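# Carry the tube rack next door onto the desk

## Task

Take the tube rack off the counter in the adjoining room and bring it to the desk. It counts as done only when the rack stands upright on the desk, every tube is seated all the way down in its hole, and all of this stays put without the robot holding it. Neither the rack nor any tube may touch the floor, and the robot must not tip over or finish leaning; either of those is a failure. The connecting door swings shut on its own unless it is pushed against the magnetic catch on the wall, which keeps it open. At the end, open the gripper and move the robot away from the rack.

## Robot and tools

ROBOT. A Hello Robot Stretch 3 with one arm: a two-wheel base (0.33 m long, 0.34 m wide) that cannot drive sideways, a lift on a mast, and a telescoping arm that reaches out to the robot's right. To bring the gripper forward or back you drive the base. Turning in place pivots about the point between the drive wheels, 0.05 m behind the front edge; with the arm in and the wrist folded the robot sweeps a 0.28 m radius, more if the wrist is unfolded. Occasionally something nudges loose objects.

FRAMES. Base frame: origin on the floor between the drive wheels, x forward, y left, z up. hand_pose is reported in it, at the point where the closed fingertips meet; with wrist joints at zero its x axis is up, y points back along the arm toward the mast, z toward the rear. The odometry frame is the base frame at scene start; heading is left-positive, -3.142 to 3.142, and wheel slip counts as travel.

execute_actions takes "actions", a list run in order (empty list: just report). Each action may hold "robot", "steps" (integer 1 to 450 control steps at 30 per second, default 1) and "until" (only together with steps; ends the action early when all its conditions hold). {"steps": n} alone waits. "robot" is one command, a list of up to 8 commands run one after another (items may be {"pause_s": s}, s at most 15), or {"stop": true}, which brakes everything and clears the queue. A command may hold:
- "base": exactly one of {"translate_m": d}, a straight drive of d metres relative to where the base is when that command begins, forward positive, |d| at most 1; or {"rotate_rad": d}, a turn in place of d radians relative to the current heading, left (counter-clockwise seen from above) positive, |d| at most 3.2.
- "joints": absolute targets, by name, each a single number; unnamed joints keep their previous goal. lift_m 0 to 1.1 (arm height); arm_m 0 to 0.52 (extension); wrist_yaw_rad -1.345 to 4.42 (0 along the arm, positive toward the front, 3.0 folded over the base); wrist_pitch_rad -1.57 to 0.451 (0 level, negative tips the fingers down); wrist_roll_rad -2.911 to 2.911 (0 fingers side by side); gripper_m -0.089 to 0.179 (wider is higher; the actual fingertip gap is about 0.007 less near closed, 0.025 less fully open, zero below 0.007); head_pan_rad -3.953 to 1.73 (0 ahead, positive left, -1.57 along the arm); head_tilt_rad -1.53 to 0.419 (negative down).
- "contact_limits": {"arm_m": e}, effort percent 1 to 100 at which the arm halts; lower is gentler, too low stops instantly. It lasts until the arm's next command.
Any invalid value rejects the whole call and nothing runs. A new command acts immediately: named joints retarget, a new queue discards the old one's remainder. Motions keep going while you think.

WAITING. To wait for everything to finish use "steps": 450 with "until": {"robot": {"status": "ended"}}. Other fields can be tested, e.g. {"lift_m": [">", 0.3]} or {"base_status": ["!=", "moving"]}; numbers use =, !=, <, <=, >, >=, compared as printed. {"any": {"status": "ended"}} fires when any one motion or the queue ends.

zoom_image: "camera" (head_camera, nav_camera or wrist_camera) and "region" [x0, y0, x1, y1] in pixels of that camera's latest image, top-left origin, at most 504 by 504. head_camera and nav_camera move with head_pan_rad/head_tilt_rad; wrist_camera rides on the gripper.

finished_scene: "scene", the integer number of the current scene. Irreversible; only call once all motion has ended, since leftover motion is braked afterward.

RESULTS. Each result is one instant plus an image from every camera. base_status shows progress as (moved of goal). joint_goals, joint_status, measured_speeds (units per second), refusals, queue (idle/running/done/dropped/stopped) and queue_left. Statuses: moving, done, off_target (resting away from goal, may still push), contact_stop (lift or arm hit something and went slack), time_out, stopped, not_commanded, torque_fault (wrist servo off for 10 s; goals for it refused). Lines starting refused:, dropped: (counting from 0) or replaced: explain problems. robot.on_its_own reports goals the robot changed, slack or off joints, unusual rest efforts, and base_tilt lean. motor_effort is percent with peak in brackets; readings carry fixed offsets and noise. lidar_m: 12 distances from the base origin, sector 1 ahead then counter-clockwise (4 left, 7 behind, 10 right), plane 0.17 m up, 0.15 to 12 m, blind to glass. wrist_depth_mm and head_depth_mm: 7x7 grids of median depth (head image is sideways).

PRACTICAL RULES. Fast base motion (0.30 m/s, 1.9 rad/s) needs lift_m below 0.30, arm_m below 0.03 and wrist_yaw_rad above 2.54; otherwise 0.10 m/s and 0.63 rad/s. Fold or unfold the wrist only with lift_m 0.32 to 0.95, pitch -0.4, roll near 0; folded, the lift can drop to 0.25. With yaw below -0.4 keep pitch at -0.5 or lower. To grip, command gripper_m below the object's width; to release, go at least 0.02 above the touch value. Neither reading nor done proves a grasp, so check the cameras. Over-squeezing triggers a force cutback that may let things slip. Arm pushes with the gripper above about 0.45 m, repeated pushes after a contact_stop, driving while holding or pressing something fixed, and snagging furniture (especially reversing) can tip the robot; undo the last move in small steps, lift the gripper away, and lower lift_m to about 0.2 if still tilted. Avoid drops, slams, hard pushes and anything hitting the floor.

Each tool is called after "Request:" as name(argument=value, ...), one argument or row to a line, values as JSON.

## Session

Request:
execute_actions(
  actions=[],
)

Scene clock: 0.00 s.
robot.base_odometry: x=+0.000 y=+0.000 heading=+0.000 (m, m, rad; robot's odometry frame)
robot.turned_by_wheels: +0.000 (rad since the last result)
robot.turned_by_imu: +0.000 (rad since the last result)
robot.base_tilt: forward=+2.5 right=-0.6 (deg)
robot.lidar_m: 2.98 1.49 1.68 1.25 0.95 0.78 0.78 0.87 0.86 0.85 0.95 1.54
robot.head_depth_mm: 1765 2550 2891 2872 2848 2858 2427 / 1771 2607 2935 2878 2862 2835 2446 / 1796 2635 2936 2960 2954 2908 2375 / 1794 2663 3024 3067 2970 2989 2370 / 1809 2708 3108 3048 3047 2968 2357 / 1804 2708 3118 3155 3087 3052 2318 / 1848 2769 3142 3194 3137 3080 2328
robot.base_status: not_commanded
robot.joint_positions: lift_m=+0.382 arm_m=-0.003 wrist_yaw_rad=+2.891 wrist_pitch_rad=-0.340 wrist_roll_rad=-0.007 gripper_m=+0.037 head_pan_rad=+0.012 head_tilt_rad=-0.024
robot.joint_goals: lift_m=+0.382 arm_m=-0.003 wrist_yaw_rad=+2.891 wrist_pitch_rad=-0.340 wrist_roll_rad=-0.007 gripper_m=+0.037 head_pan_rad=+0.012 head_tilt_rad=-0.024
robot.joint_status: lift_m=not_commanded arm_m=not_commanded wrist_yaw_rad=not_commanded wrist_pitch_rad=not_commanded wrist_roll_rad=not_commanded gripper_m=not_commanded head_pan_rad=not_commanded head_tilt_rad=not_commanded
robot.measured_speeds: translate_m=+0.000 rotate_rad=+0.000 lift_m=+0.000 arm_m=+0.000 wrist_yaw_rad=+0.000 wrist_pitch_rad=+0.000 wrist_roll_rad=+0.000 head_pan_rad=+0.000 head_tilt_rad=+0.000
robot: refusals=0 queue=idle queue_left=0
robot.motor_effort: left_wheel=+0 right_wheel=+0 lift_m=+26 arm_m=+0 wrist_yaw_rad=+0 wrist_pitch_rad=+10 wrist_roll_rad=+0 gripper_m=+0 head_pan_rad=+0 head_tilt_rad=+2 (%)
robot.hand_pose: x=+0.0367 y=+0.0841 z=+0.4122 quat_wxyz=(+0.206, +0.704, +0.033, +0.679) (m; robot's base frame)
robot.wrist_depth_mm: - - - - - - - / - - - - - - - / 922 - - - - - - / 964 - - - - - - / 887 - 921 881 910 878 866 / 726 - - 698 734 703 715 / 609 600 598 589 600 603 591
pictures: head_camera (sideways: a quarter turn clockwise sets it upright), nav_camera (sideways: a quarter turn counterclockwise sets it upright), wrist_camera
Images, in order (width x height): head_camera 896x504, nav_camera 672x504, wrist_camera 644x364.

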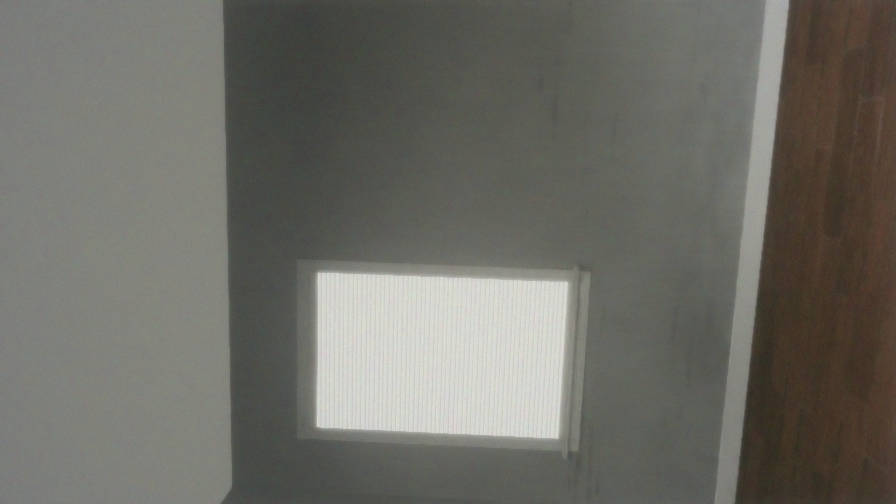

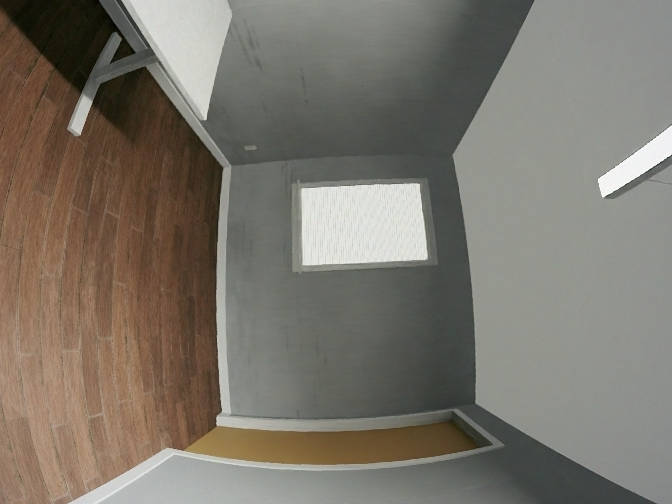

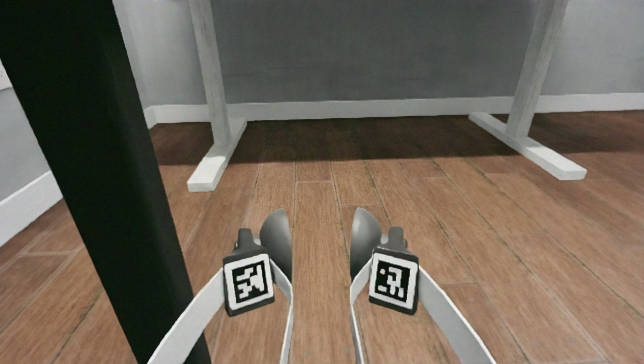

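Request:
execute_actions(
  actions=[
    {"robot":{"joints":{"lift_m":0.25,"head_pan_rad":-0.8,"head_tilt_rad":-0.5}},"steps":200,"until":{"robot":{"status":"ended"}}},
    {"robot":[{"base":{"translate_m":1.0}},{"base":{"translate_m":0.8}}],"steps":450,"until":{"robot":{"status":"ended"}}},
  ],
)

Scene clock: 16.97 s.
robot.base_odometry: x=+1.800 y=+0.000 heading=+0.000 (m, m, rad; robot's odometry frame)
robot.turned_by_wheels: +0.000 (rad since the last result)
robot.turned_by_imu: +0.004 (rad since the last result)
robot.base_tilt: forward=+2.4 right=-0.6 (deg)
robot.lidar_m: 1.23 1.38 1.33 1.32 1.48 2.23 2.54 1.44 1.21 1.19 1.44 1.23
robot.head_depth_mm: 1317 1399 1469 1552 1623 1647 1375 / 1383 1456 1576 1688 1835 1697 1375 / 1358 1481 1629 1796 1916 1687 1371 / 1260 1375 1497 1655 1831 1663 1360 / 1184 1267 1386 1519 1671 1662 1350 / 1105 1190 1282 1398 1531 1599 1334 / 1046 1122 1199 1300 1420 1518 1336
robot.base_status: done (translate_m +0.8000 of +0.8000)
robot.joint_positions: lift_m=+0.250 arm_m=-0.003 wrist_yaw_rad=+2.891 wrist_pitch_rad=-0.341 wrist_roll_rad=-0.007 gripper_m=+0.037 head_pan_rad=-0.793 head_tilt_rad=-0.495
robot.joint_goals: lift_m=+0.250 arm_m=-0.003 wrist_yaw_rad=+2.891 wrist_pitch_rad=-0.341 wrist_roll_rad=-0.007 gripper_m=+0.037 head_pan_rad=-0.800 head_tilt_rad=-0.500
robot.joint_status: lift_m=done arm_m=not_commanded wrist_yaw_rad=not_commanded wrist_pitch_rad=not_commanded wrist_roll_rad=not_commanded gripper_m=not_commanded head_pan_rad=done head_tilt_rad=done
robot.measured_speeds: translate_m=+0.000 rotate_rad=+0.000 lift_m=+0.000 arm_m=+0.000 wrist_yaw_rad=+0.000 wrist_pitch_rad=+0.000 wrist_roll_rad=+0.000 head_pan_rad=+0.000 head_tilt_rad=+0.000
robot: refusals=0 queue=done queue_left=0
robot.motor_effort: left_wheel=-1(12) right_wheel=+0(6) lift_m=+22(27) arm_m=+1(0) wrist_yaw_rad=+0(1) wrist_pitch_rad=+11(11) wrist_roll_rad=+0(0) gripper_m=+0(1) head_pan_rad=-3(35) head_tilt_rad=-2(21) (%)
robot.hand_pose: x=+0.0366 y=+0.0840 z=+0.2804 quat_wxyz=(+0.207, +0.704, +0.033, +0.679) (m; robot's base frame)
robot.wrist_depth_mm: - - - - - - - / - - - - - - - / 985 - - - - - - / 854 - 854 841 866 855 829 / 666 - 680 663 685 638 650 / 537 - - 526 538 533 518 / 460 - - 453 443 439 446
pictures: head_camera (sideways: a quarter turn clockwise sets it upright), nav_camera (sideways: a quarter turn counterclockwise sets it upright), wrist_camera
Images, in order (width x height): head_camera 896x504, nav_camera 672x504, wrist_camera 644x364.

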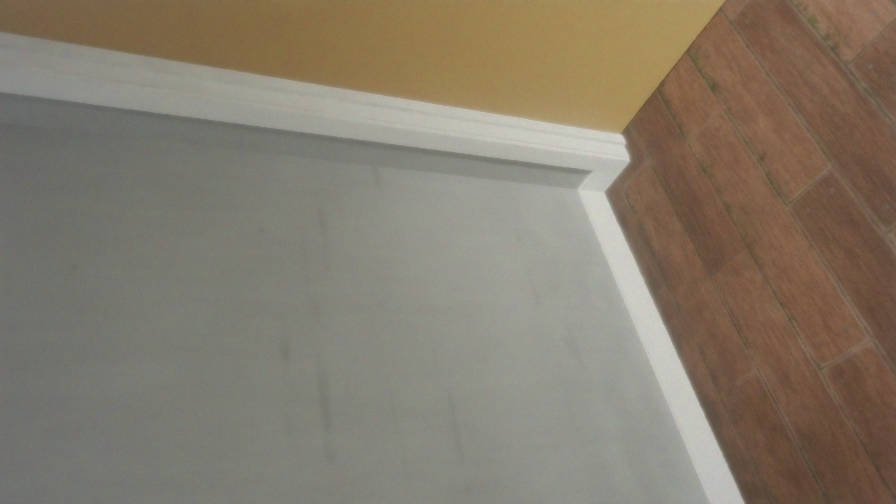

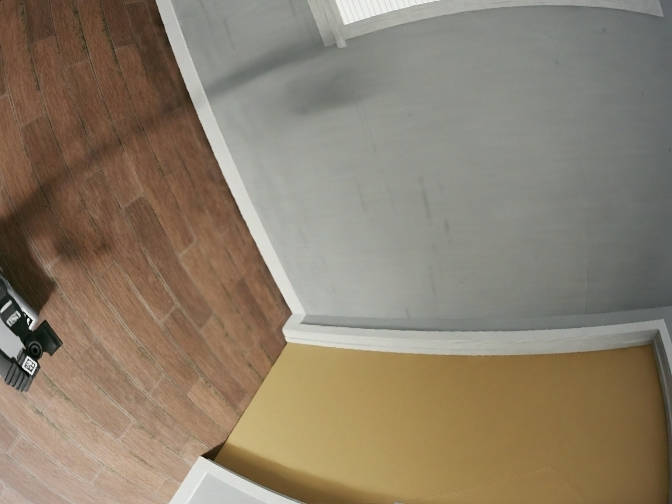

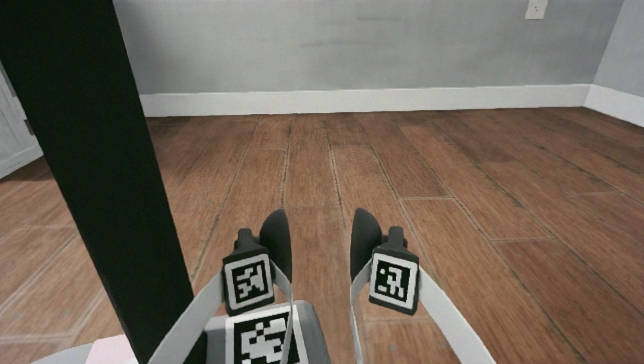

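Request:
execute_actions(
  actions=[
    {"robot":{"base":{"rotate_rad":-0.19},"joints":{"head_pan_rad":-1.2,"head_tilt_rad":-0.7}},"steps":200,"until":{"robot":{"status":"ended"}}},
  ],
)

Scene clock: 20.83 s.
robot.base_odometry: x=+1.800 y=+0.000 heading=-0.190 (m, m, rad; robot's odometry frame)
robot.turned_by_wheels: -0.190 (rad since the last result)
robot.turned_by_imu: -0.191 (rad since the last result)
robot.base_tilt: forward=+2.4 right=-0.5 (deg)
robot.lidar_m: 1.23 1.28 1.37 1.32 1.18 1.90 2.53 1.68 1.24 1.19 1.33 1.27
robot.head_depth_mm: 978 1057 1182 1325 1506 1450 1226 / 1069 1157 1260 1387 1580 1445 1226 / 1106 1226 1369 1550 1680 1436 1210 / 1155 1274 1427 1626 1710 1411 1220 / 1195 1326 1488 1715 1708 1406 1198 / 1242 1389 1578 1840 1709 1409 1200 / 1300 1450 1654 1862 1684 1390 1199
robot.base_status: done (rotate_rad -0.1899 of -0.1900)
robot.joint_positions: lift_m=+0.250 arm_m=-0.003 wrist_yaw_rad=+2.891 wrist_pitch_rad=-0.341 wrist_roll_rad=-0.007 gripper_m=+0.037 head_pan_rad=-1.193 head_tilt_rad=-0.692
robot.joint_goals: lift_m=+0.250 arm_m=-0.003 wrist_yaw_rad=+2.891 wrist_pitch_rad=-0.341 wrist_roll_rad=-0.007 gripper_m=+0.037 head_pan_rad=-1.200 head_tilt_rad=-0.700
robot.joint_status: lift_m=done arm_m=not_commanded wrist_yaw_rad=not_commanded wrist_pitch_rad=not_commanded wrist_roll_rad=not_commanded gripper_m=not_commanded head_pan_rad=done head_tilt_rad=done
robot.measured_speeds: translate_m=+0.000 rotate_rad=+0.000 lift_m=+0.000 arm_m=+0.000 wrist_yaw_rad=+0.000 wrist_pitch_rad=+0.000 wrist_roll_rad=+0.000 head_pan_rad=+0.000 head_tilt_rad=+0.000
robot: refusals=0 queue=done queue_left=0
robot.motor_effort: left_wheel=+4(13) right_wheel=-2(6) lift_m=+22(22) arm_m=+0(1) wrist_yaw_rad=+0(1) wrist_pitch_rad=+11(11) wrist_roll_rad=+0(0) gripper_m=+0(0) head_pan_rad=-3(25) head_tilt_rad=-3(14) (%)
robot.hand_pose: x=+0.0366 y=+0.0840 z=+0.2804 quat_wxyz=(+0.207, +0.704, +0.033, +0.679) (m; robot's base frame)
robot.wrist_depth_mm: - - - - - - - / - - - - - - - / - - - - - - - / 861 - 863 851 840 840 844 / 665 - 689 652 693 659 645 / 536 - - 531 547 532 520 / 456 - - 447 444 439 439
pictures: head_camera (sideways: a quarter turn clockwise sets it upright), nav_camera (sideways: a quarter turn counterclockwise sets it upright), wrist_camera
Images, in order (width x height): head_camera 896x504, nav_camera 672x504, wrist_camera 644x364.

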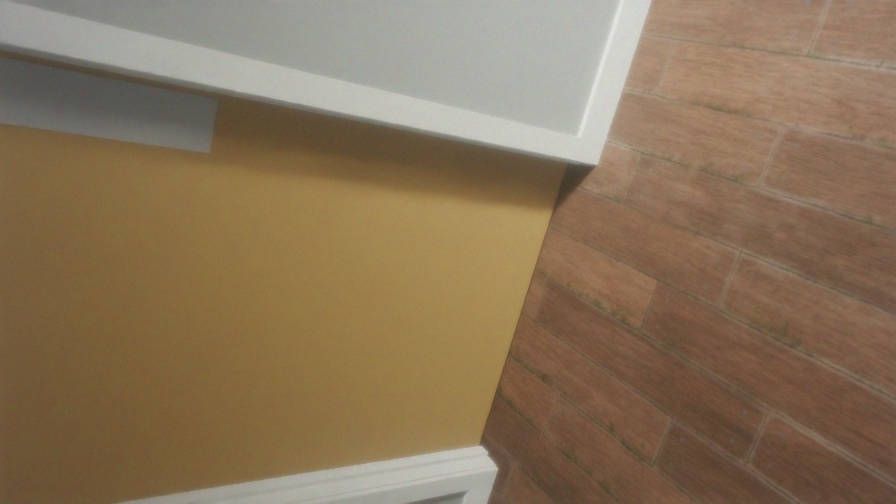

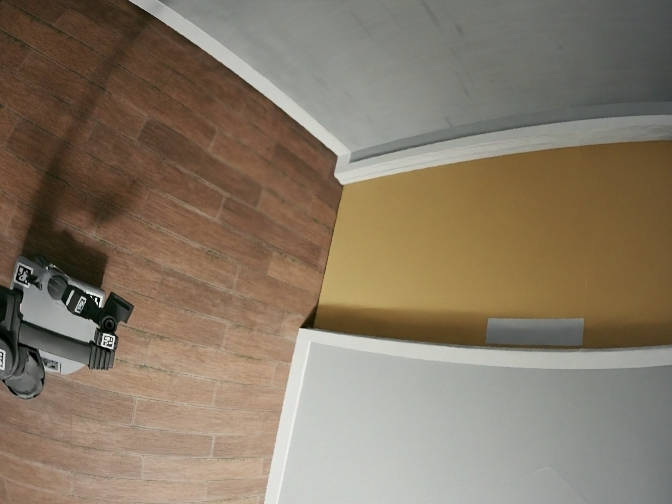

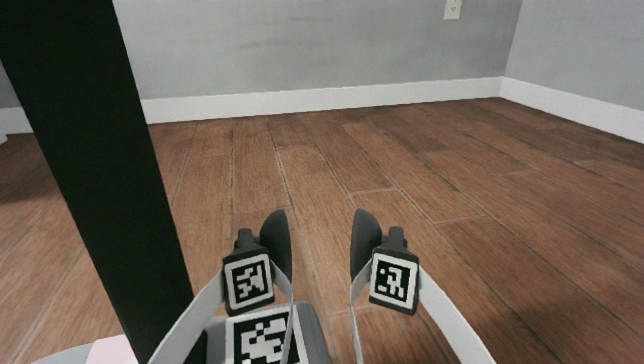

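Request:
execute_actions(
  actions=[
    {"robot":[{"base":{"translate_m":0.48}},{"base":{"rotate_rad":1.571}},{"base":{"translate_m":-0.75},"joints":{"head_pan_rad":-3.14,"head_tilt_rad":-0.9}}],"steps":450,"until":{"robot":{"status":"ended"}}},
  ],
)

Scene clock: 34.87 s.
robot.base_odometry: x=+2.130 y=-0.827 heading=+1.381 (m, m, rad; robot's odometry frame)
robot.turned_by_wheels: +1.571 (rad since the last result)
robot.turned_by_imu: +1.568 (rad since the last result)
robot.base_tilt: forward=+2.4 right=-0.6 (deg)
robot.lidar_m: 2.06 2.05 2.93 1.81 0.66 0.56 0.54 0.56 0.75 0.75 0.78 1.07
robot.head_depth_mm: 458 526 620 753 861 1134 1150 / 457 526 621 760 967 1220 1145 / 457 526 622 756 965 1241 1186 / 456 525 622 754 969 1227 - / 457 524 622 758 967 1225 1161 / 457 526 621 756 966 1214 1121 / 456 526 620 754 966 1212 1107
robot.base_status: done (translate_m -0.7500 of -0.7500)
robot.joint_positions: lift_m=+0.250 arm_m=-0.003 wrist_yaw_rad=+2.891 wrist_pitch_rad=-0.341 wrist_roll_rad=-0.007 gripper_m=+0.037 head_pan_rad=-3.133 head_tilt_rad=-0.890
robot.joint_goals: lift_m=+0.250 arm_m=-0.003 wrist_yaw_rad=+2.891 wrist_pitch_rad=-0.341 wrist_roll_rad=-0.007 gripper_m=+0.037 head_pan_rad=-3.140 head_tilt_rad=-0.900
robot.joint_status: lift_m=done arm_m=not_commanded wrist_yaw_rad=not_commanded wrist_pitch_rad=not_commanded wrist_roll_rad=not_commanded gripper_m=not_commanded head_pan_rad=done head_tilt_rad=done
robot.measured_speeds: translate_m=+0.000 rotate_rad=+0.000 lift_m=+0.000 arm_m=+0.000 wrist_yaw_rad=+0.000 wrist_pitch_rad=+0.000 wrist_roll_rad=+0.000 head_pan_rad=+0.000 head_tilt_rad=+0.000
robot: refusals=0 queue=done queue_left=0
robot.motor_effort: left_wheel=-4(16) right_wheel=+2(9) lift_m=+22(22) arm_m=+0(0) wrist_yaw_rad=+0(0) wrist_pitch_rad=+11(11) wrist_roll_rad=+0(0) gripper_m=+0(0) head_pan_rad=-3(34) head_tilt_rad=-3(17) (%)
robot.hand_pose: x=+0.0366 y=+0.0839 z=+0.2804 quat_wxyz=(+0.207, +0.704, +0.033, +0.679) (m; robot's base frame)
robot.wrist_depth_mm: - - - - - - - / - - - - - - - / 721 - - - - - - / 723 - 850 852 849 846 854 / 650 - 676 650 692 652 647 / 540 - - 535 549 532 525 / 463 - - 447 440 439 440
pictures: head_camera (sideways: a quarter turn clockwise sets it upright), nav_camera (sideways: a quarter turn counterclockwise sets it upright), wrist_camera
Images, in order (width x height): head_camera 896x504, nav_camera 672x504, wrist_camera 644x364.

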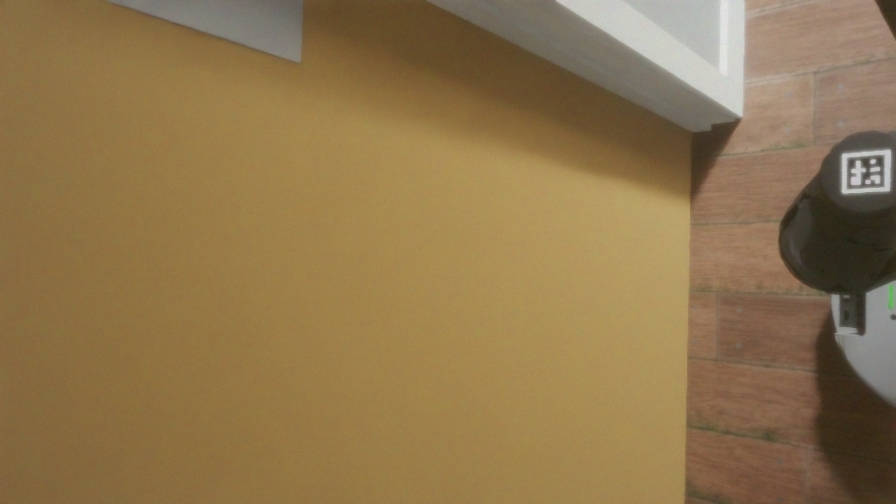

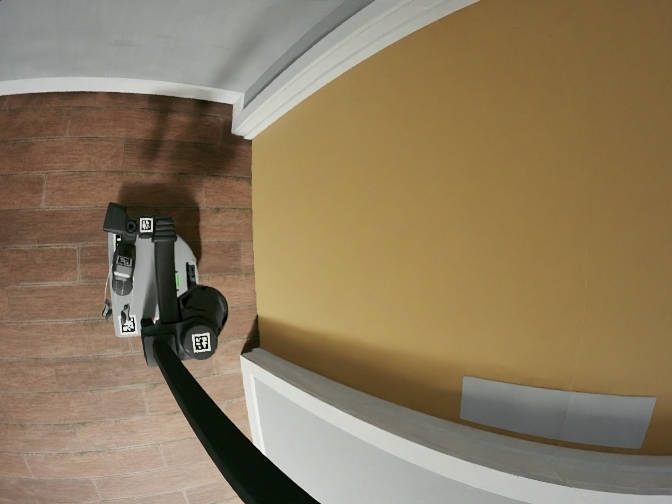

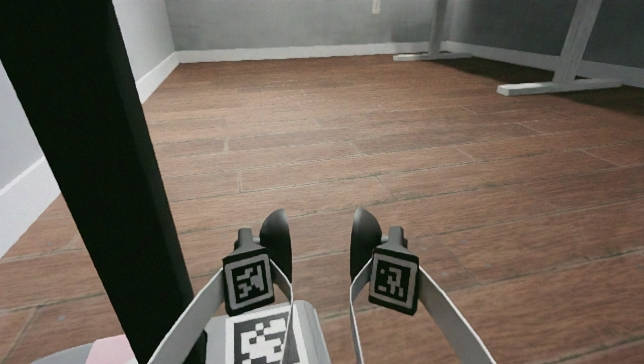

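Request:
execute_actions(
  actions=[
    {"robot":[{"base":{"rotate_rad":0.3},"joints":{"lift_m":0.31}},{"base":{"translate_m":-0.2}},{"base":{"rotate_rad":-0.3}},{"base":{"translate_m":-0.5}}],"steps":450,"until":{"robot":{"status":"ended"}}},
  ],
)

Scene clock: 51.07 s.
robot.base_odometry: x=+2.057 y=-1.517 heading=+1.381 (m, m, rad; robot's odometry frame)
robot.turned_by_wheels: +0.000 (rad since the last result)
robot.turned_by_imu: -0.008 (rad since the last result)
robot.base_tilt: forward=+2.4 right=-0.4 (deg)
robot.lidar_m: 2.67 2.64 0.40 0.40 2.53 0.48 0.29 0.25 0.25 0.30 0.55 0.99
robot.head_depth_mm: 404 2085 2186 1766 1505 1300 1152 / 353 429 549 1714 1488 1290 1152 / 317 375 458 597 850 1254 - / 292 333 399 495 657 980 - / - 300 351 425 538 736 994 / - 288 314 371 455 586 786 / - - 292 330 395 490 645
robot.base_status: done (translate_m -0.4999 of -0.5000)
robot.joint_positions: lift_m=+0.310 arm_m=-0.003 wrist_yaw_rad=+2.891 wrist_pitch_rad=-0.342 wrist_roll_rad=-0.007 gripper_m=+0.037 head_pan_rad=-3.134 head_tilt_rad=-0.894
robot.joint_goals: lift_m=+0.310 arm_m=-0.003 wrist_yaw_rad=+2.891 wrist_pitch_rad=-0.342 wrist_roll_rad=-0.007 gripper_m=+0.037 head_pan_rad=-3.140 head_tilt_rad=-0.900
robot.joint_status: lift_m=done arm_m=not_commanded wrist_yaw_rad=not_commanded wrist_pitch_rad=not_commanded wrist_roll_rad=not_commanded gripper_m=not_commanded head_pan_rad=done head_tilt_rad=done
robot.measured_speeds: translate_m=+0.000 rotate_rad=+0.000 lift_m=+0.000 arm_m=+0.000 wrist_yaw_rad=+0.000 wrist_pitch_rad=+0.000 wrist_roll_rad=+0.000 head_pan_rad=+0.000 head_tilt_rad=+0.000
robot: refusals=0 queue=done queue_left=0
robot.motor_effort: left_wheel=-18(66) right_wheel=-9(35) lift_m=+29(32) arm_m=+0(0) wrist_yaw_rad=+0(1) wrist_pitch_rad=+11(12) wrist_roll_rad=+0(0) gripper_m=+0(1) head_pan_rad=-2(3) head_tilt_rad=-2(3) (%)
robot.hand_pose: x=+0.0367 y=+0.0838 z=+0.3399 quat_wxyz=(+0.207, +0.704, +0.033, +0.679) (m; robot's base frame)
robot.wrist_depth_mm: - - - 414 - - - / - - - 444 - - - / - - - 484 - - - / - - - 518 921 986 966 / 771 - 792 576 741 760 743 / 625 - - 592 633 603 606 / 513 520 513 516 508 518 504
pictures: head_camera (sideways: a quarter turn clockwise sets it upright), nav_camera (sideways: a quarter turn counterclockwise sets it upright), wrist_camera
Images, in order (width x height): head_camera 896x504, nav_camera 672x504, wrist_camera 644x364.

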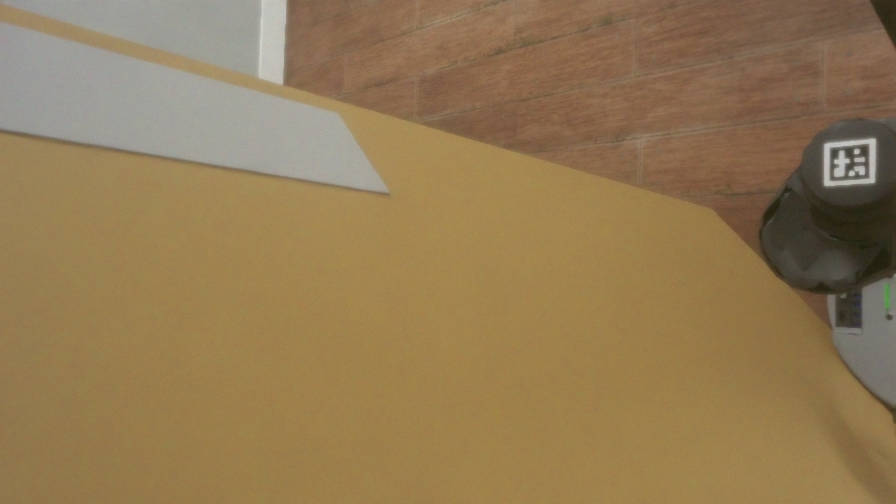

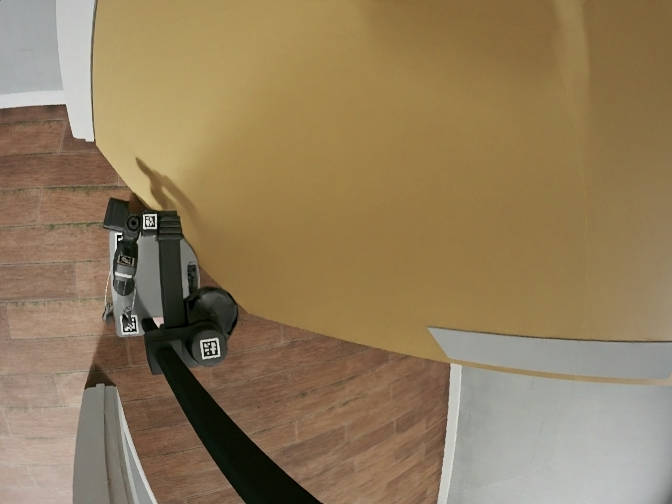

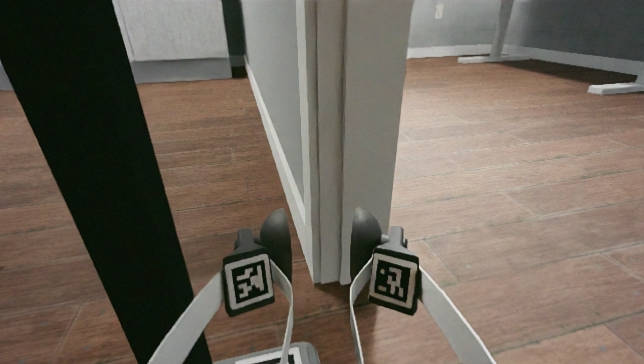

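Request:
execute_actions(
  actions=[
    {"robot":{"base":{"translate_m":-0.45}},"steps":450,"until":{"robot":{"status":"ended"}}},
  ],
)

Scene clock: 58.60 s.
robot.base_odometry: x=+1.972 y=-1.959 heading=+1.381 (m, m, rad; robot's odometry frame)
robot.turned_by_wheels: +0.000 (rad since the last result)
robot.turned_by_imu: -0.004 (rad since the last result)
robot.base_tilt: forward=+2.6 right=-0.4 (deg)
robot.lidar_m: 2.65 0.67 0.78 2.11 2.24 1.63 1.57 0.24 0.22 0.22 0.29 0.62
robot.head_depth_mm: 1394 1609 1892 1778 1501 1307 1147 / 1394 1602 1888 1765 1490 1297 1159 / 1394 1612 1899 1744 1473 1296 - / 1390 1614 1902 1729 1467 1279 - / 1384 1605 1898 1709 1461 1264 1159 / 1394 1594 1891 1702 1452 1264 847 / 1387 1589 1886 1693 492 515 613
robot.base_status: done (translate_m -0.4500 of -0.4500)
robot.joint_positions: lift_m=+0.310 arm_m=-0.003 wrist_yaw_rad=+2.891 wrist_pitch_rad=-0.342 wrist_roll_rad=-0.007 gripper_m=+0.037 head_pan_rad=-3.134 head_tilt_rad=-0.894
robot.joint_goals: lift_m=+0.310 arm_m=-0.003 wrist_yaw_rad=+2.891 wrist_pitch_rad=-0.342 wrist_roll_rad=-0.007 gripper_m=+0.037 head_pan_rad=-3.140 head_tilt_rad=-0.900
robot.joint_status: lift_m=done arm_m=not_commanded wrist_yaw_rad=not_commanded wrist_pitch_rad=not_commanded wrist_roll_rad=not_commanded gripper_m=not_commanded head_pan_rad=done head_tilt_rad=done
robot.measured_speeds: translate_m=+0.000 rotate_rad=+0.000 lift_m=+0.000 arm_m=+0.000 wrist_yaw_rad=+0.000 wrist_pitch_rad=+0.000 wrist_roll_rad=+0.000 head_pan_rad=+0.000 head_tilt_rad=+0.000
robot: refusals=0 queue=done queue_left=0
robot.motor_effort: left_wheel=-9(28) right_wheel=-1(14) lift_m=+29(29) arm_m=+0(0) wrist_yaw_rad=+0(1) wrist_pitch_rad=+11(12) wrist_roll_rad=+0(0) gripper_m=+0(1) head_pan_rad=-3(3) head_tilt_rad=-3(3) (%)
robot.hand_pose: x=+0.0367 y=+0.0838 z=+0.3399 quat_wxyz=(+0.207, +0.704, +0.033, +0.679) (m; robot's base frame)
robot.wrist_depth_mm: - - - - - 692 517 / - - - - - 702 557 / - - - - - 732 604 / 1000 - - 984 962 732 862 / 769 - 823 748 778 709 749 / 618 - - 617 619 604 601 / 521 512 517 519 512 508 512
pictures: head_camera (sideways: a quarter turn clockwise sets it upright), nav_camera (sideways: a quarter turn counterclockwise sets it upright), wrist_camera
Images, in order (width x height): head_camera 896x504, nav_camera 672x504, wrist_camera 644x364.

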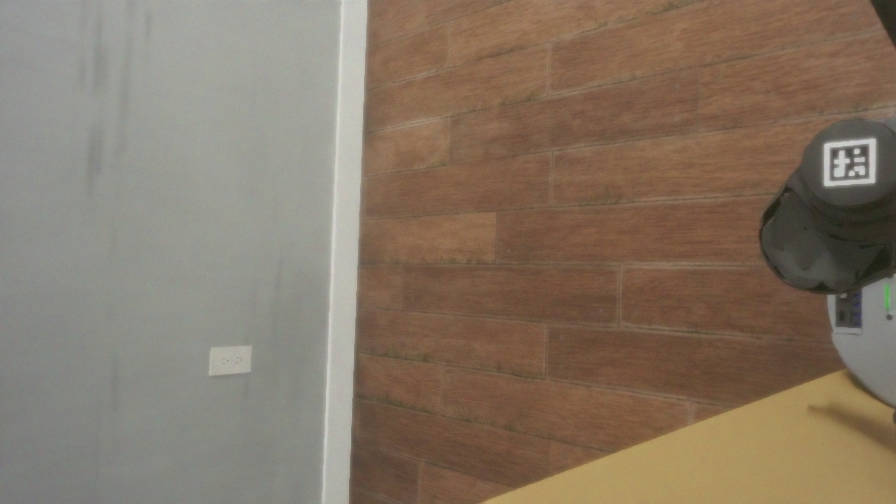

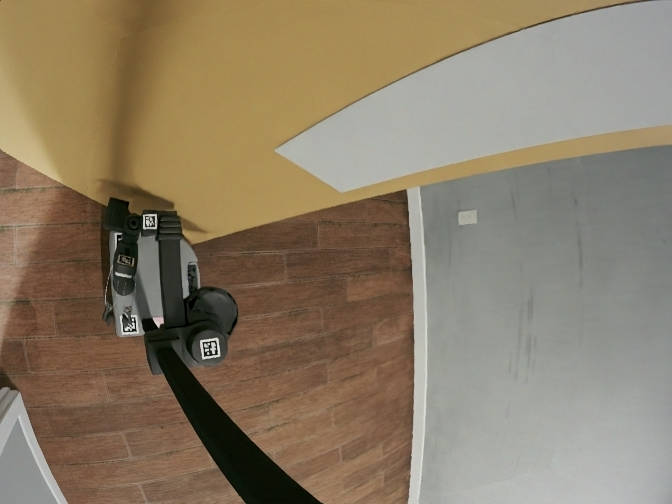

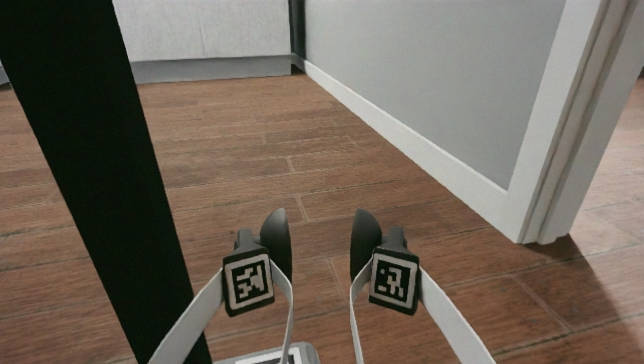

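Request:
execute_actions(
  actions=[
    {"robot":{"joints":{"arm_m":0.32,"head_pan_rad":-1.9,"head_tilt_rad":-0.7}},"steps":300,"until":{"robot":{"status":"ended"}}},
  ],
)

Scene clock: 64.77 s.
robot.base_odometry: x=+1.972 y=-1.959 heading=+1.380 (m, m, rad; robot's odometry frame)
robot.turned_by_wheels: +0.000 (rad since the last result)
robot.turned_by_imu: -0.003 (rad since the last result)
robot.base_tilt: forward=+2.5 right=-0.5 (deg)
robot.lidar_m: 2.64 0.67 0.78 2.10 2.25 1.63 1.57 1.00 0.57 0.53 0.54 0.71
robot.head_depth_mm: 688 784 907 1076 1323 1439 1225 / 516 600 846 1010 1232 1401 1219 / 493 556 637 743 936 1330 1213 / 472 529 599 696 830 1018 1188 / 451 502 568 653 768 911 1122 / 433 481 539 615 714 824 1088 / 416 459 513 579 670 785 973
robot.base_status: done (translate_m -0.4500 of -0.4500)
robot.joint_positions: lift_m=+0.310 arm_m=+0.318 wrist_yaw_rad=+2.913 wrist_pitch_rad=-0.343 wrist_roll_rad=-0.007 gripper_m=+0.037 head_pan_rad=-1.907 head_tilt_rad=-0.704
robot.joint_goals: lift_m=+0.310 arm_m=+0.320 wrist_yaw_rad=+2.913 wrist_pitch_rad=-0.343 wrist_roll_rad=-0.007 gripper_m=+0.037 head_pan_rad=-1.900 head_tilt_rad=-0.700
robot.joint_status: lift_m=done arm_m=done wrist_yaw_rad=not_commanded wrist_pitch_rad=not_commanded wrist_roll_rad=not_commanded gripper_m=not_commanded head_pan_rad=done head_tilt_rad=done
robot.measured_speeds: translate_m=+0.000 rotate_rad=+0.000 lift_m=+0.000 arm_m=+0.000 wrist_yaw_rad=+0.000 wrist_pitch_rad=+0.000 wrist_roll_rad=+0.000 head_pan_rad=+0.000 head_tilt_rad=+0.000
robot: refusals=0 queue=done queue_left=0
robot.on_its_own: wrist_yaw_rad is at rest, and its effort (-18) is outside its rest range (-12 to +12)
robot.motor_effort: left_wheel=-9(18) right_wheel=+14(14) lift_m=+29(29) arm_m=+13(16) wrist_yaw_rad=-18(36) wrist_pitch_rad=+12(12) wrist_roll_rad=+0(0) gripper_m=+0(0) head_pan_rad=+3(37) head_tilt_rad=+1(14) (%)
robot.hand_pose: x=+0.0316 y=-0.2362 z=+0.3397 quat_wxyz=(+0.199, +0.703, +0.041, +0.681) (m; robot's base frame)
robot.wrist_depth_mm: - - - - - 806 - / - - - - - 888 - / - - - - - - - / - - - 995 998 991 961 / 770 - - 781 784 750 742 / 638 - - 610 629 604 605 / - - - 521 511 519 514
pictures: head_camera (sideways: a quarter turn clockwise sets it upright), nav_camera (sideways: a quarter turn counterclockwise sets it upright), wrist_camera
Images, in order (width x height): head_camera 896x504, nav_camera 672x504, wrist_camera 644x364.

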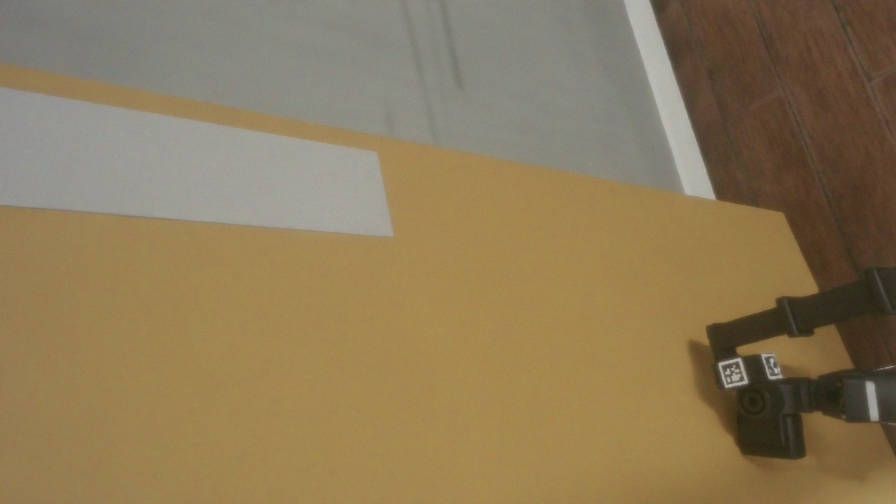

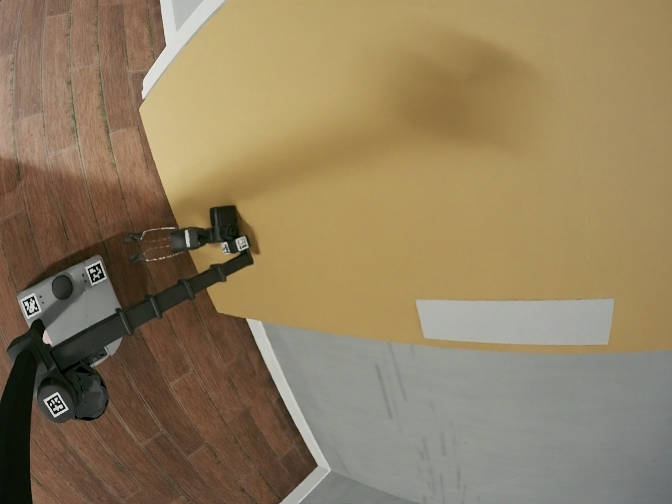

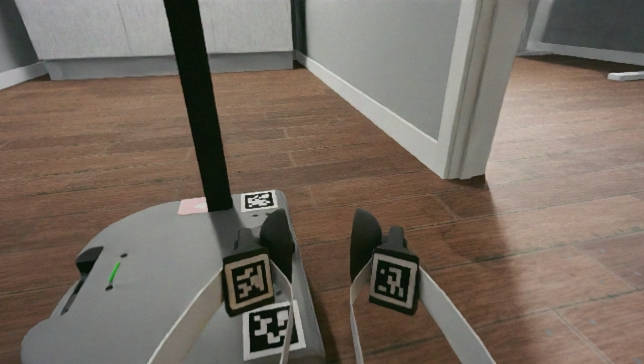

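Request:
execute_actions(
  actions=[
    {"robot":{"joints":{"arm_m":0.36}},"steps":100,"until":{"robot":{"status":"ended"}}},
    {"robot":{"joints":{"arm_m":0.2}},"steps":100,"until":{"robot":{"status":"ended"}}},
    {"steps":45},
  ],
)

Scene clock: 72.03 s.
robot.base_odometry: x=+1.972 y=-1.959 heading=+1.381 (m, m, rad; robot's odometry frame)
robot.turned_by_wheels: +0.001 (rad since the last result)
robot.turned_by_imu: -0.008 (rad since the last result)
robot.base_tilt: forward=+2.4 right=-0.4 (deg)
robot.lidar_m: 2.58 0.67 0.77 2.05 2.26 1.63 1.57 1.01 0.57 0.53 0.54 0.70
robot.head_depth_mm: 691 787 907 1074 1332 1454 1218 / 520 609 851 1015 1230 1404 1215 / 494 557 638 750 950 1351 1210 / 473 529 601 698 826 1027 1181 / 452 504 567 655 767 931 1102 / 433 479 540 614 714 855 1005 / 416 458 513 581 670 791 954
robot.base_status: done (translate_m -0.4500 of -0.4500)
robot.joint_positions: lift_m=+0.310 arm_m=+0.200 wrist_yaw_rad=+2.932 wrist_pitch_rad=-0.343 wrist_roll_rad=-0.007 gripper_m=+0.037 head_pan_rad=-1.907 head_tilt_rad=-0.703
robot.joint_goals: lift_m=+0.310 arm_m=+0.200 wrist_yaw_rad=+2.932 wrist_pitch_rad=-0.343 wrist_roll_rad=-0.007 gripper_m=+0.037 head_pan_rad=-1.900 head_tilt_rad=-0.700
robot.joint_status: lift_m=done arm_m=done wrist_yaw_rad=not_commanded wrist_pitch_rad=not_commanded wrist_roll_rad=not_commanded gripper_m=not_commanded head_pan_rad=done head_tilt_rad=done
robot.measured_speeds: translate_m=+0.000 rotate_rad=+0.000 lift_m=+0.000 arm_m=+0.000 wrist_yaw_rad=+0.000 wrist_pitch_rad=+0.000 wrist_roll_rad=+0.000 head_pan_rad=+0.000 head_tilt_rad=+0.000
robot: refusals=0 queue=done queue_left=0
robot.on_its_own: wrist_yaw_rad is held at +2.930, not at its first target +2.891, by its stall guard, which is not easing now
robot.motor_effort: left_wheel=+1(16) right_wheel=-1(15) lift_m=+29(29) arm_m=-2(25) wrist_yaw_rad=-1(70) wrist_pitch_rad=+12(12) wrist_roll_rad=+0(0) gripper_m=+0(0) head_pan_rad=+3(3) head_tilt_rad=+1(2) (%)
robot.hand_pose: x=+0.0274 y=-0.1172 z=+0.3397 quat_wxyz=(+0.193, +0.703, +0.048, +0.683) (m; robot's base frame)
robot.wrist_depth_mm: - - - - - 702 - / - - - - - 747 - / - - - - - 828 - / - 972 992 981 990 854 999 / 776 774 - 764 792 745 752 / 648 - - 613 632 599 603 / 520 - - 524 508 514 513
pictures: head_camera (sideways: a quarter turn clockwise sets it upright), nav_camera (sideways: a quarter turn counterclockwise sets it upright), wrist_camera
replaced: robot.arm_m: its motion had ended contact_stop
Images, in order (width x height): head_camera 896x504, nav_camera 672x504, wrist_camera 644x364.

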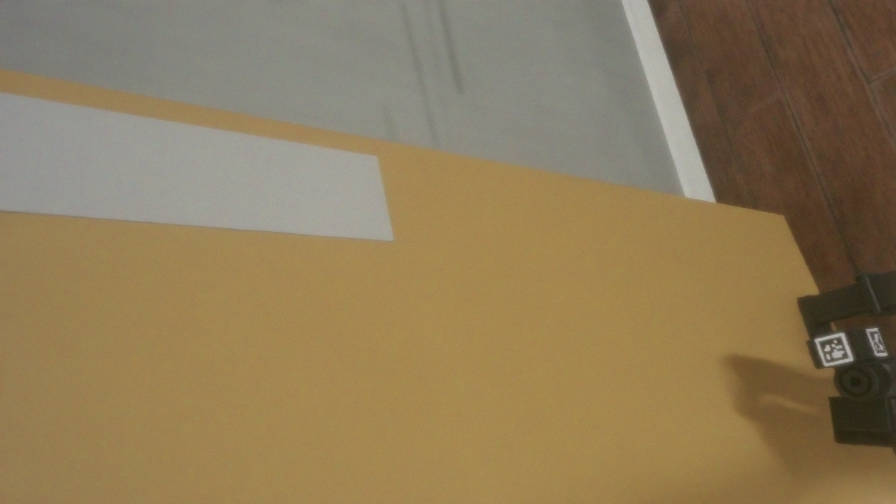

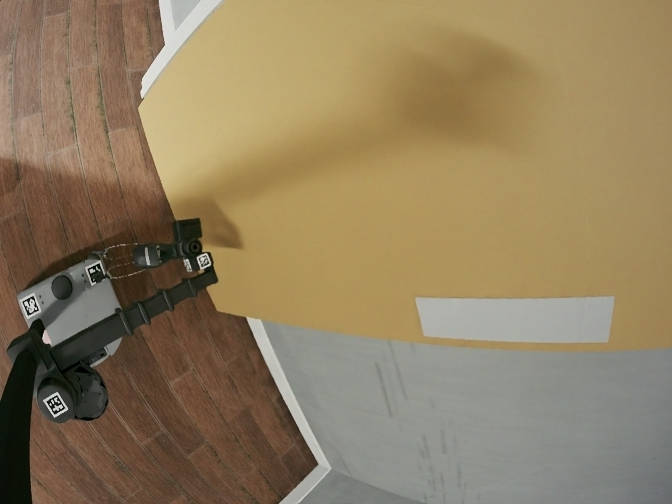

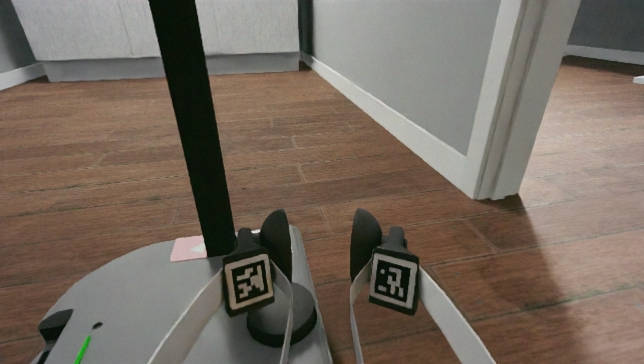

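Request:
execute_actions(
  actions=[
    {"robot":[{"joints":{"lift_m":0.4}},{"joints":{"arm_m":0.0,"wrist_yaw_rad":2.9}},{"joints":{"lift_m":0.25,"head_pan_rad":0,"head_tilt_rad":-0.3},"base":{"translate_m":-0.3}},{"base":{"rotate_rad":1.571}},{"base":{"translate_m":0.9}}],"steps":450,"until":{"robot":{"status":"ended"}}},
  ],
)

Scene clock: 91.63 s.
robot.base_odometry: x=+1.032 y=-2.083 heading=+2.952 (m, m, rad; robot's odometry frame)
robot.turned_by_wheels: +1.571 (rad since the last result)
robot.turned_by_imu: +1.570 (rad since the last result)
robot.base_tilt: forward=+2.4 right=-0.5 (deg)
robot.lidar_m: 1.55 1.60 1.35 1.29 1.34 1.67 1.45 1.47 0.87 0.83 0.86 1.16
robot.head_depth_mm: 1932 2028 2069 1844 1795 1889 1622 / 1951 2038 2150 1675 1683 1768 1610 / 1934 2016 2112 1635 1677 1764 1612 / 1903 1993 2100 1605 1647 1757 1584 / 1891 2000 2090 1578 1633 1717 1592 / 1879 1966 2071 1573 1615 1715 1569 / 1870 1959 2024 1551 1625 1699 1578
robot.base_status: done (translate_m +0.9000 of +0.9000)
robot.joint_positions: lift_m=+0.250 arm_m=+0.000 wrist_yaw_rad=+2.901 wrist_pitch_rad=-0.343 wrist_roll_rad=-0.007 gripper_m=+0.037 head_pan_rad=-0.007 head_tilt_rad=-0.309
robot.joint_goals: lift_m=+0.250 arm_m=+0.000 wrist_yaw_rad=+2.900 wrist_pitch_rad=-0.343 wrist_roll_rad=-0.007 gripper_m=+0.037 head_pan_rad=+0.000 head_tilt_rad=-0.300
robot.joint_status: lift_m=done arm_m=done wrist_yaw_rad=done wrist_pitch_rad=not_commanded wrist_roll_rad=not_commanded gripper_m=not_commanded head_pan_rad=done head_tilt_rad=done
robot.measured_speeds: translate_m=+0.000 rotate_rad=+0.000 lift_m=+0.000 arm_m=+0.000 wrist_yaw_rad=+0.000 wrist_pitch_rad=+0.000 wrist_roll_rad=+0.000 head_pan_rad=+0.000 head_tilt_rad=+0.000
robot: refusals=0 queue=done queue_left=0
robot.motor_effort: left_wheel=-4(12) right_wheel=+2(9) lift_m=+22(32) arm_m=-2(3) wrist_yaw_rad=+0(1) wrist_pitch_rad=+12(12) wrist_roll_rad=+0(0) gripper_m=+0(0) head_pan_rad=+3(36) head_tilt_rad=+3(21) (%)
robot.hand_pose: x=+0.0344 y=+0.0812 z=+0.2800 quat_wxyz=(+0.204, +0.704, +0.037, +0.680) (m; robot's base frame)
robot.wrist_depth_mm: - - - - - - - / - - - - - - - / - - - - - - - / 865 - 838 876 880 857 859 / 652 - 686 642 673 656 641 / 542 - - 525 551 528 522 / 459 - - 442 443 449 440
pictures: head_camera (sideways: a quarter turn clockwise sets it upright), nav_camera (sideways: a quarter turn counterclockwise sets it upright), wrist_camera
Images, in order (width x height): head_camera 896x504, nav_camera 672x504, wrist_camera 644x364.

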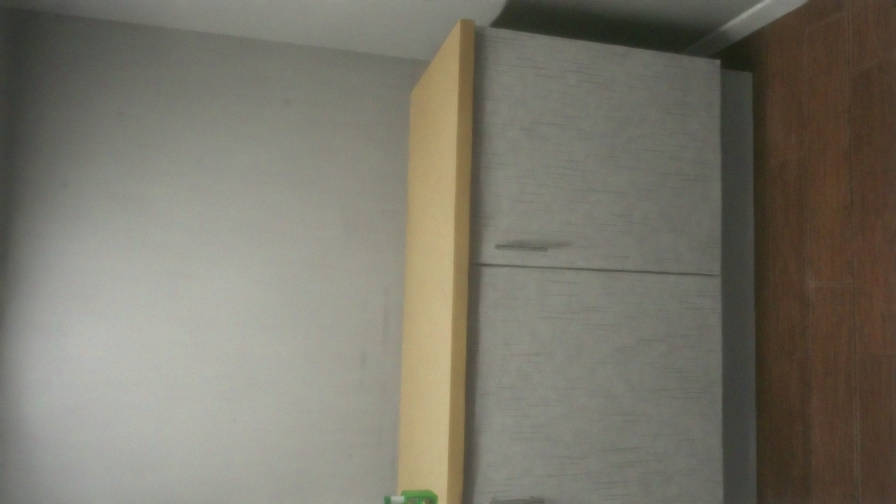

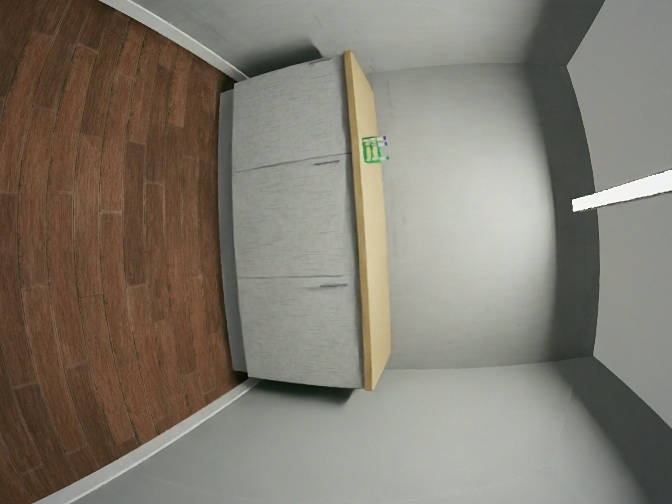

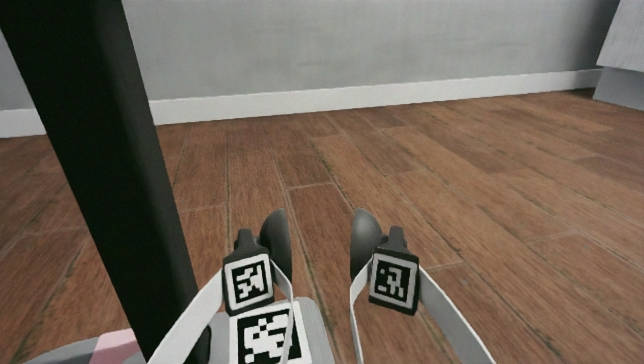

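Request:
execute_actions(
  actions=[
    {"robot":[{"base":{"translate_m":0.97}},{"base":{"rotate_rad":1.571}},{"base":{"translate_m":0.55},"joints":{"head_pan_rad":-1.57,"head_tilt_rad":-0.6,"lift_m":0.9}},{"joints":{"wrist_yaw_rad":0.1,"lift_m":1.1}},{"joints":{"wrist_pitch_rad":-1.3,"gripper_m":0.175}}],"steps":450,"until":{"robot":{"status":"ended"}}},
    {"steps":300,"until":{"robot":{"status":"ended"}}},
  ],
)

Scene clock: 113.13 s.
robot.base_odometry: x=-0.024 y=-2.441 heading=-1.761 (m, m, rad; robot's odometry frame)
robot.turned_by_wheels: +1.571 (rad since the last result)
robot.turned_by_imu: +1.573 (rad since the last result)
robot.base_tilt: forward=+2.7 right=-0.6 (deg)
robot.lidar_m: 0.77 0.79 1.06 2.48 1.97 1.42 1.36 0.84 0.60 0.57 0.59 0.79
robot.head_depth_mm: - - - - - - - / - - - - - - - / - - - - - - - / 988 1090 1142 704 - - - / 983 1080 1106 683 703 782 975 / 975 1079 1089 735 690 797 960 / 974 1063 1070 726 684 790 887
robot.base_status: done (translate_m +0.5500 of +0.5500)
robot.joint_positions: lift_m=+1.098 arm_m=+0.000 wrist_yaw_rad=+0.102 wrist_pitch_rad=-1.299 wrist_roll_rad=-0.007 gripper_m=+0.175 head_pan_rad=-1.563 head_tilt_rad=-0.593
robot.joint_goals: lift_m=+1.100 arm_m=+0.000 wrist_yaw_rad=+0.100 wrist_pitch_rad=-1.300 wrist_roll_rad=-0.007 gripper_m=+0.175 head_pan_rad=-1.570 head_tilt_rad=-0.600
robot.joint_status: lift_m=done arm_m=done wrist_yaw_rad=done wrist_pitch_rad=done wrist_roll_rad=not_commanded gripper_m=done head_pan_rad=done head_tilt_rad=done
robot.measured_speeds: translate_m=+0.000 rotate_rad=+0.000 lift_m=+0.000 arm_m=+0.000 wrist_yaw_rad=+0.000 wrist_pitch_rad=+0.000 wrist_roll_rad=+0.000 head_pan_rad=+0.000 head_tilt_rad=+0.000
robot: refusals=0 queue=done queue_left=0
robot.motor_effort: left_wheel=-4(13) right_wheel=+2(8) lift_m=+30(31) arm_m=-2(2) wrist_yaw_rad=-2(2) wrist_pitch_rad=+0(12) wrist_roll_rad=+0(0) gripper_m=+1(86) head_pan_rad=-3(37) head_tilt_rad=-3(19) (%)
robot.hand_pose: x=-0.0170 y=-0.1905 z=+0.9831 quat_wxyz=(+0.586, +0.457, -0.538, -0.397) (m; robot's base frame)
robot.wrist_depth_mm: 800 673 644 625 609 581 567 / 929 979 898 855 818 772 761 / 981 - - - - - - / 947 - - - - - - / 989 - - - - - - / 895 - - - - - - / - - - - - - -
pictures: head_camera (sideways: a quarter turn clockwise sets it upright), nav_camera (sideways: a quarter turn counterclockwise sets it upright), wrist_camera
Images, in order (width x height): head_camera 896x504, nav_camera 672x504, wrist_camera 644x364.

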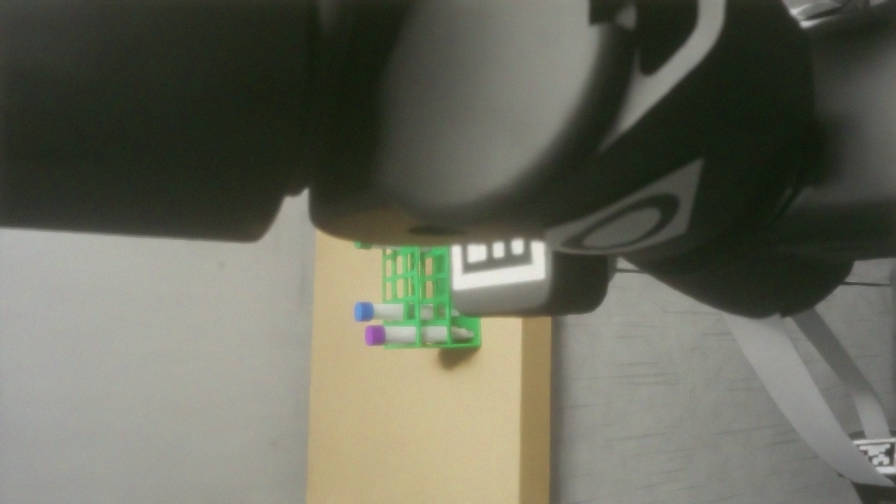

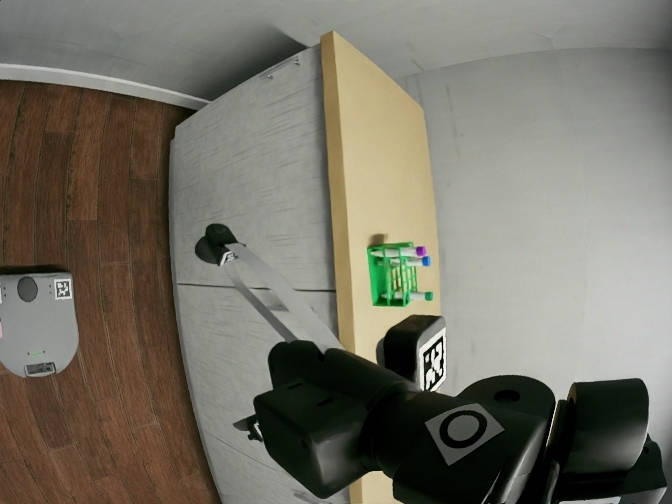

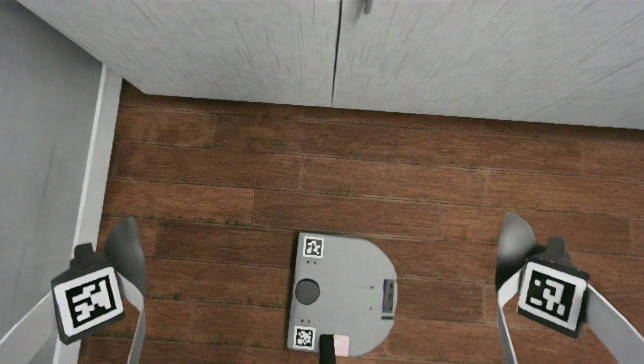

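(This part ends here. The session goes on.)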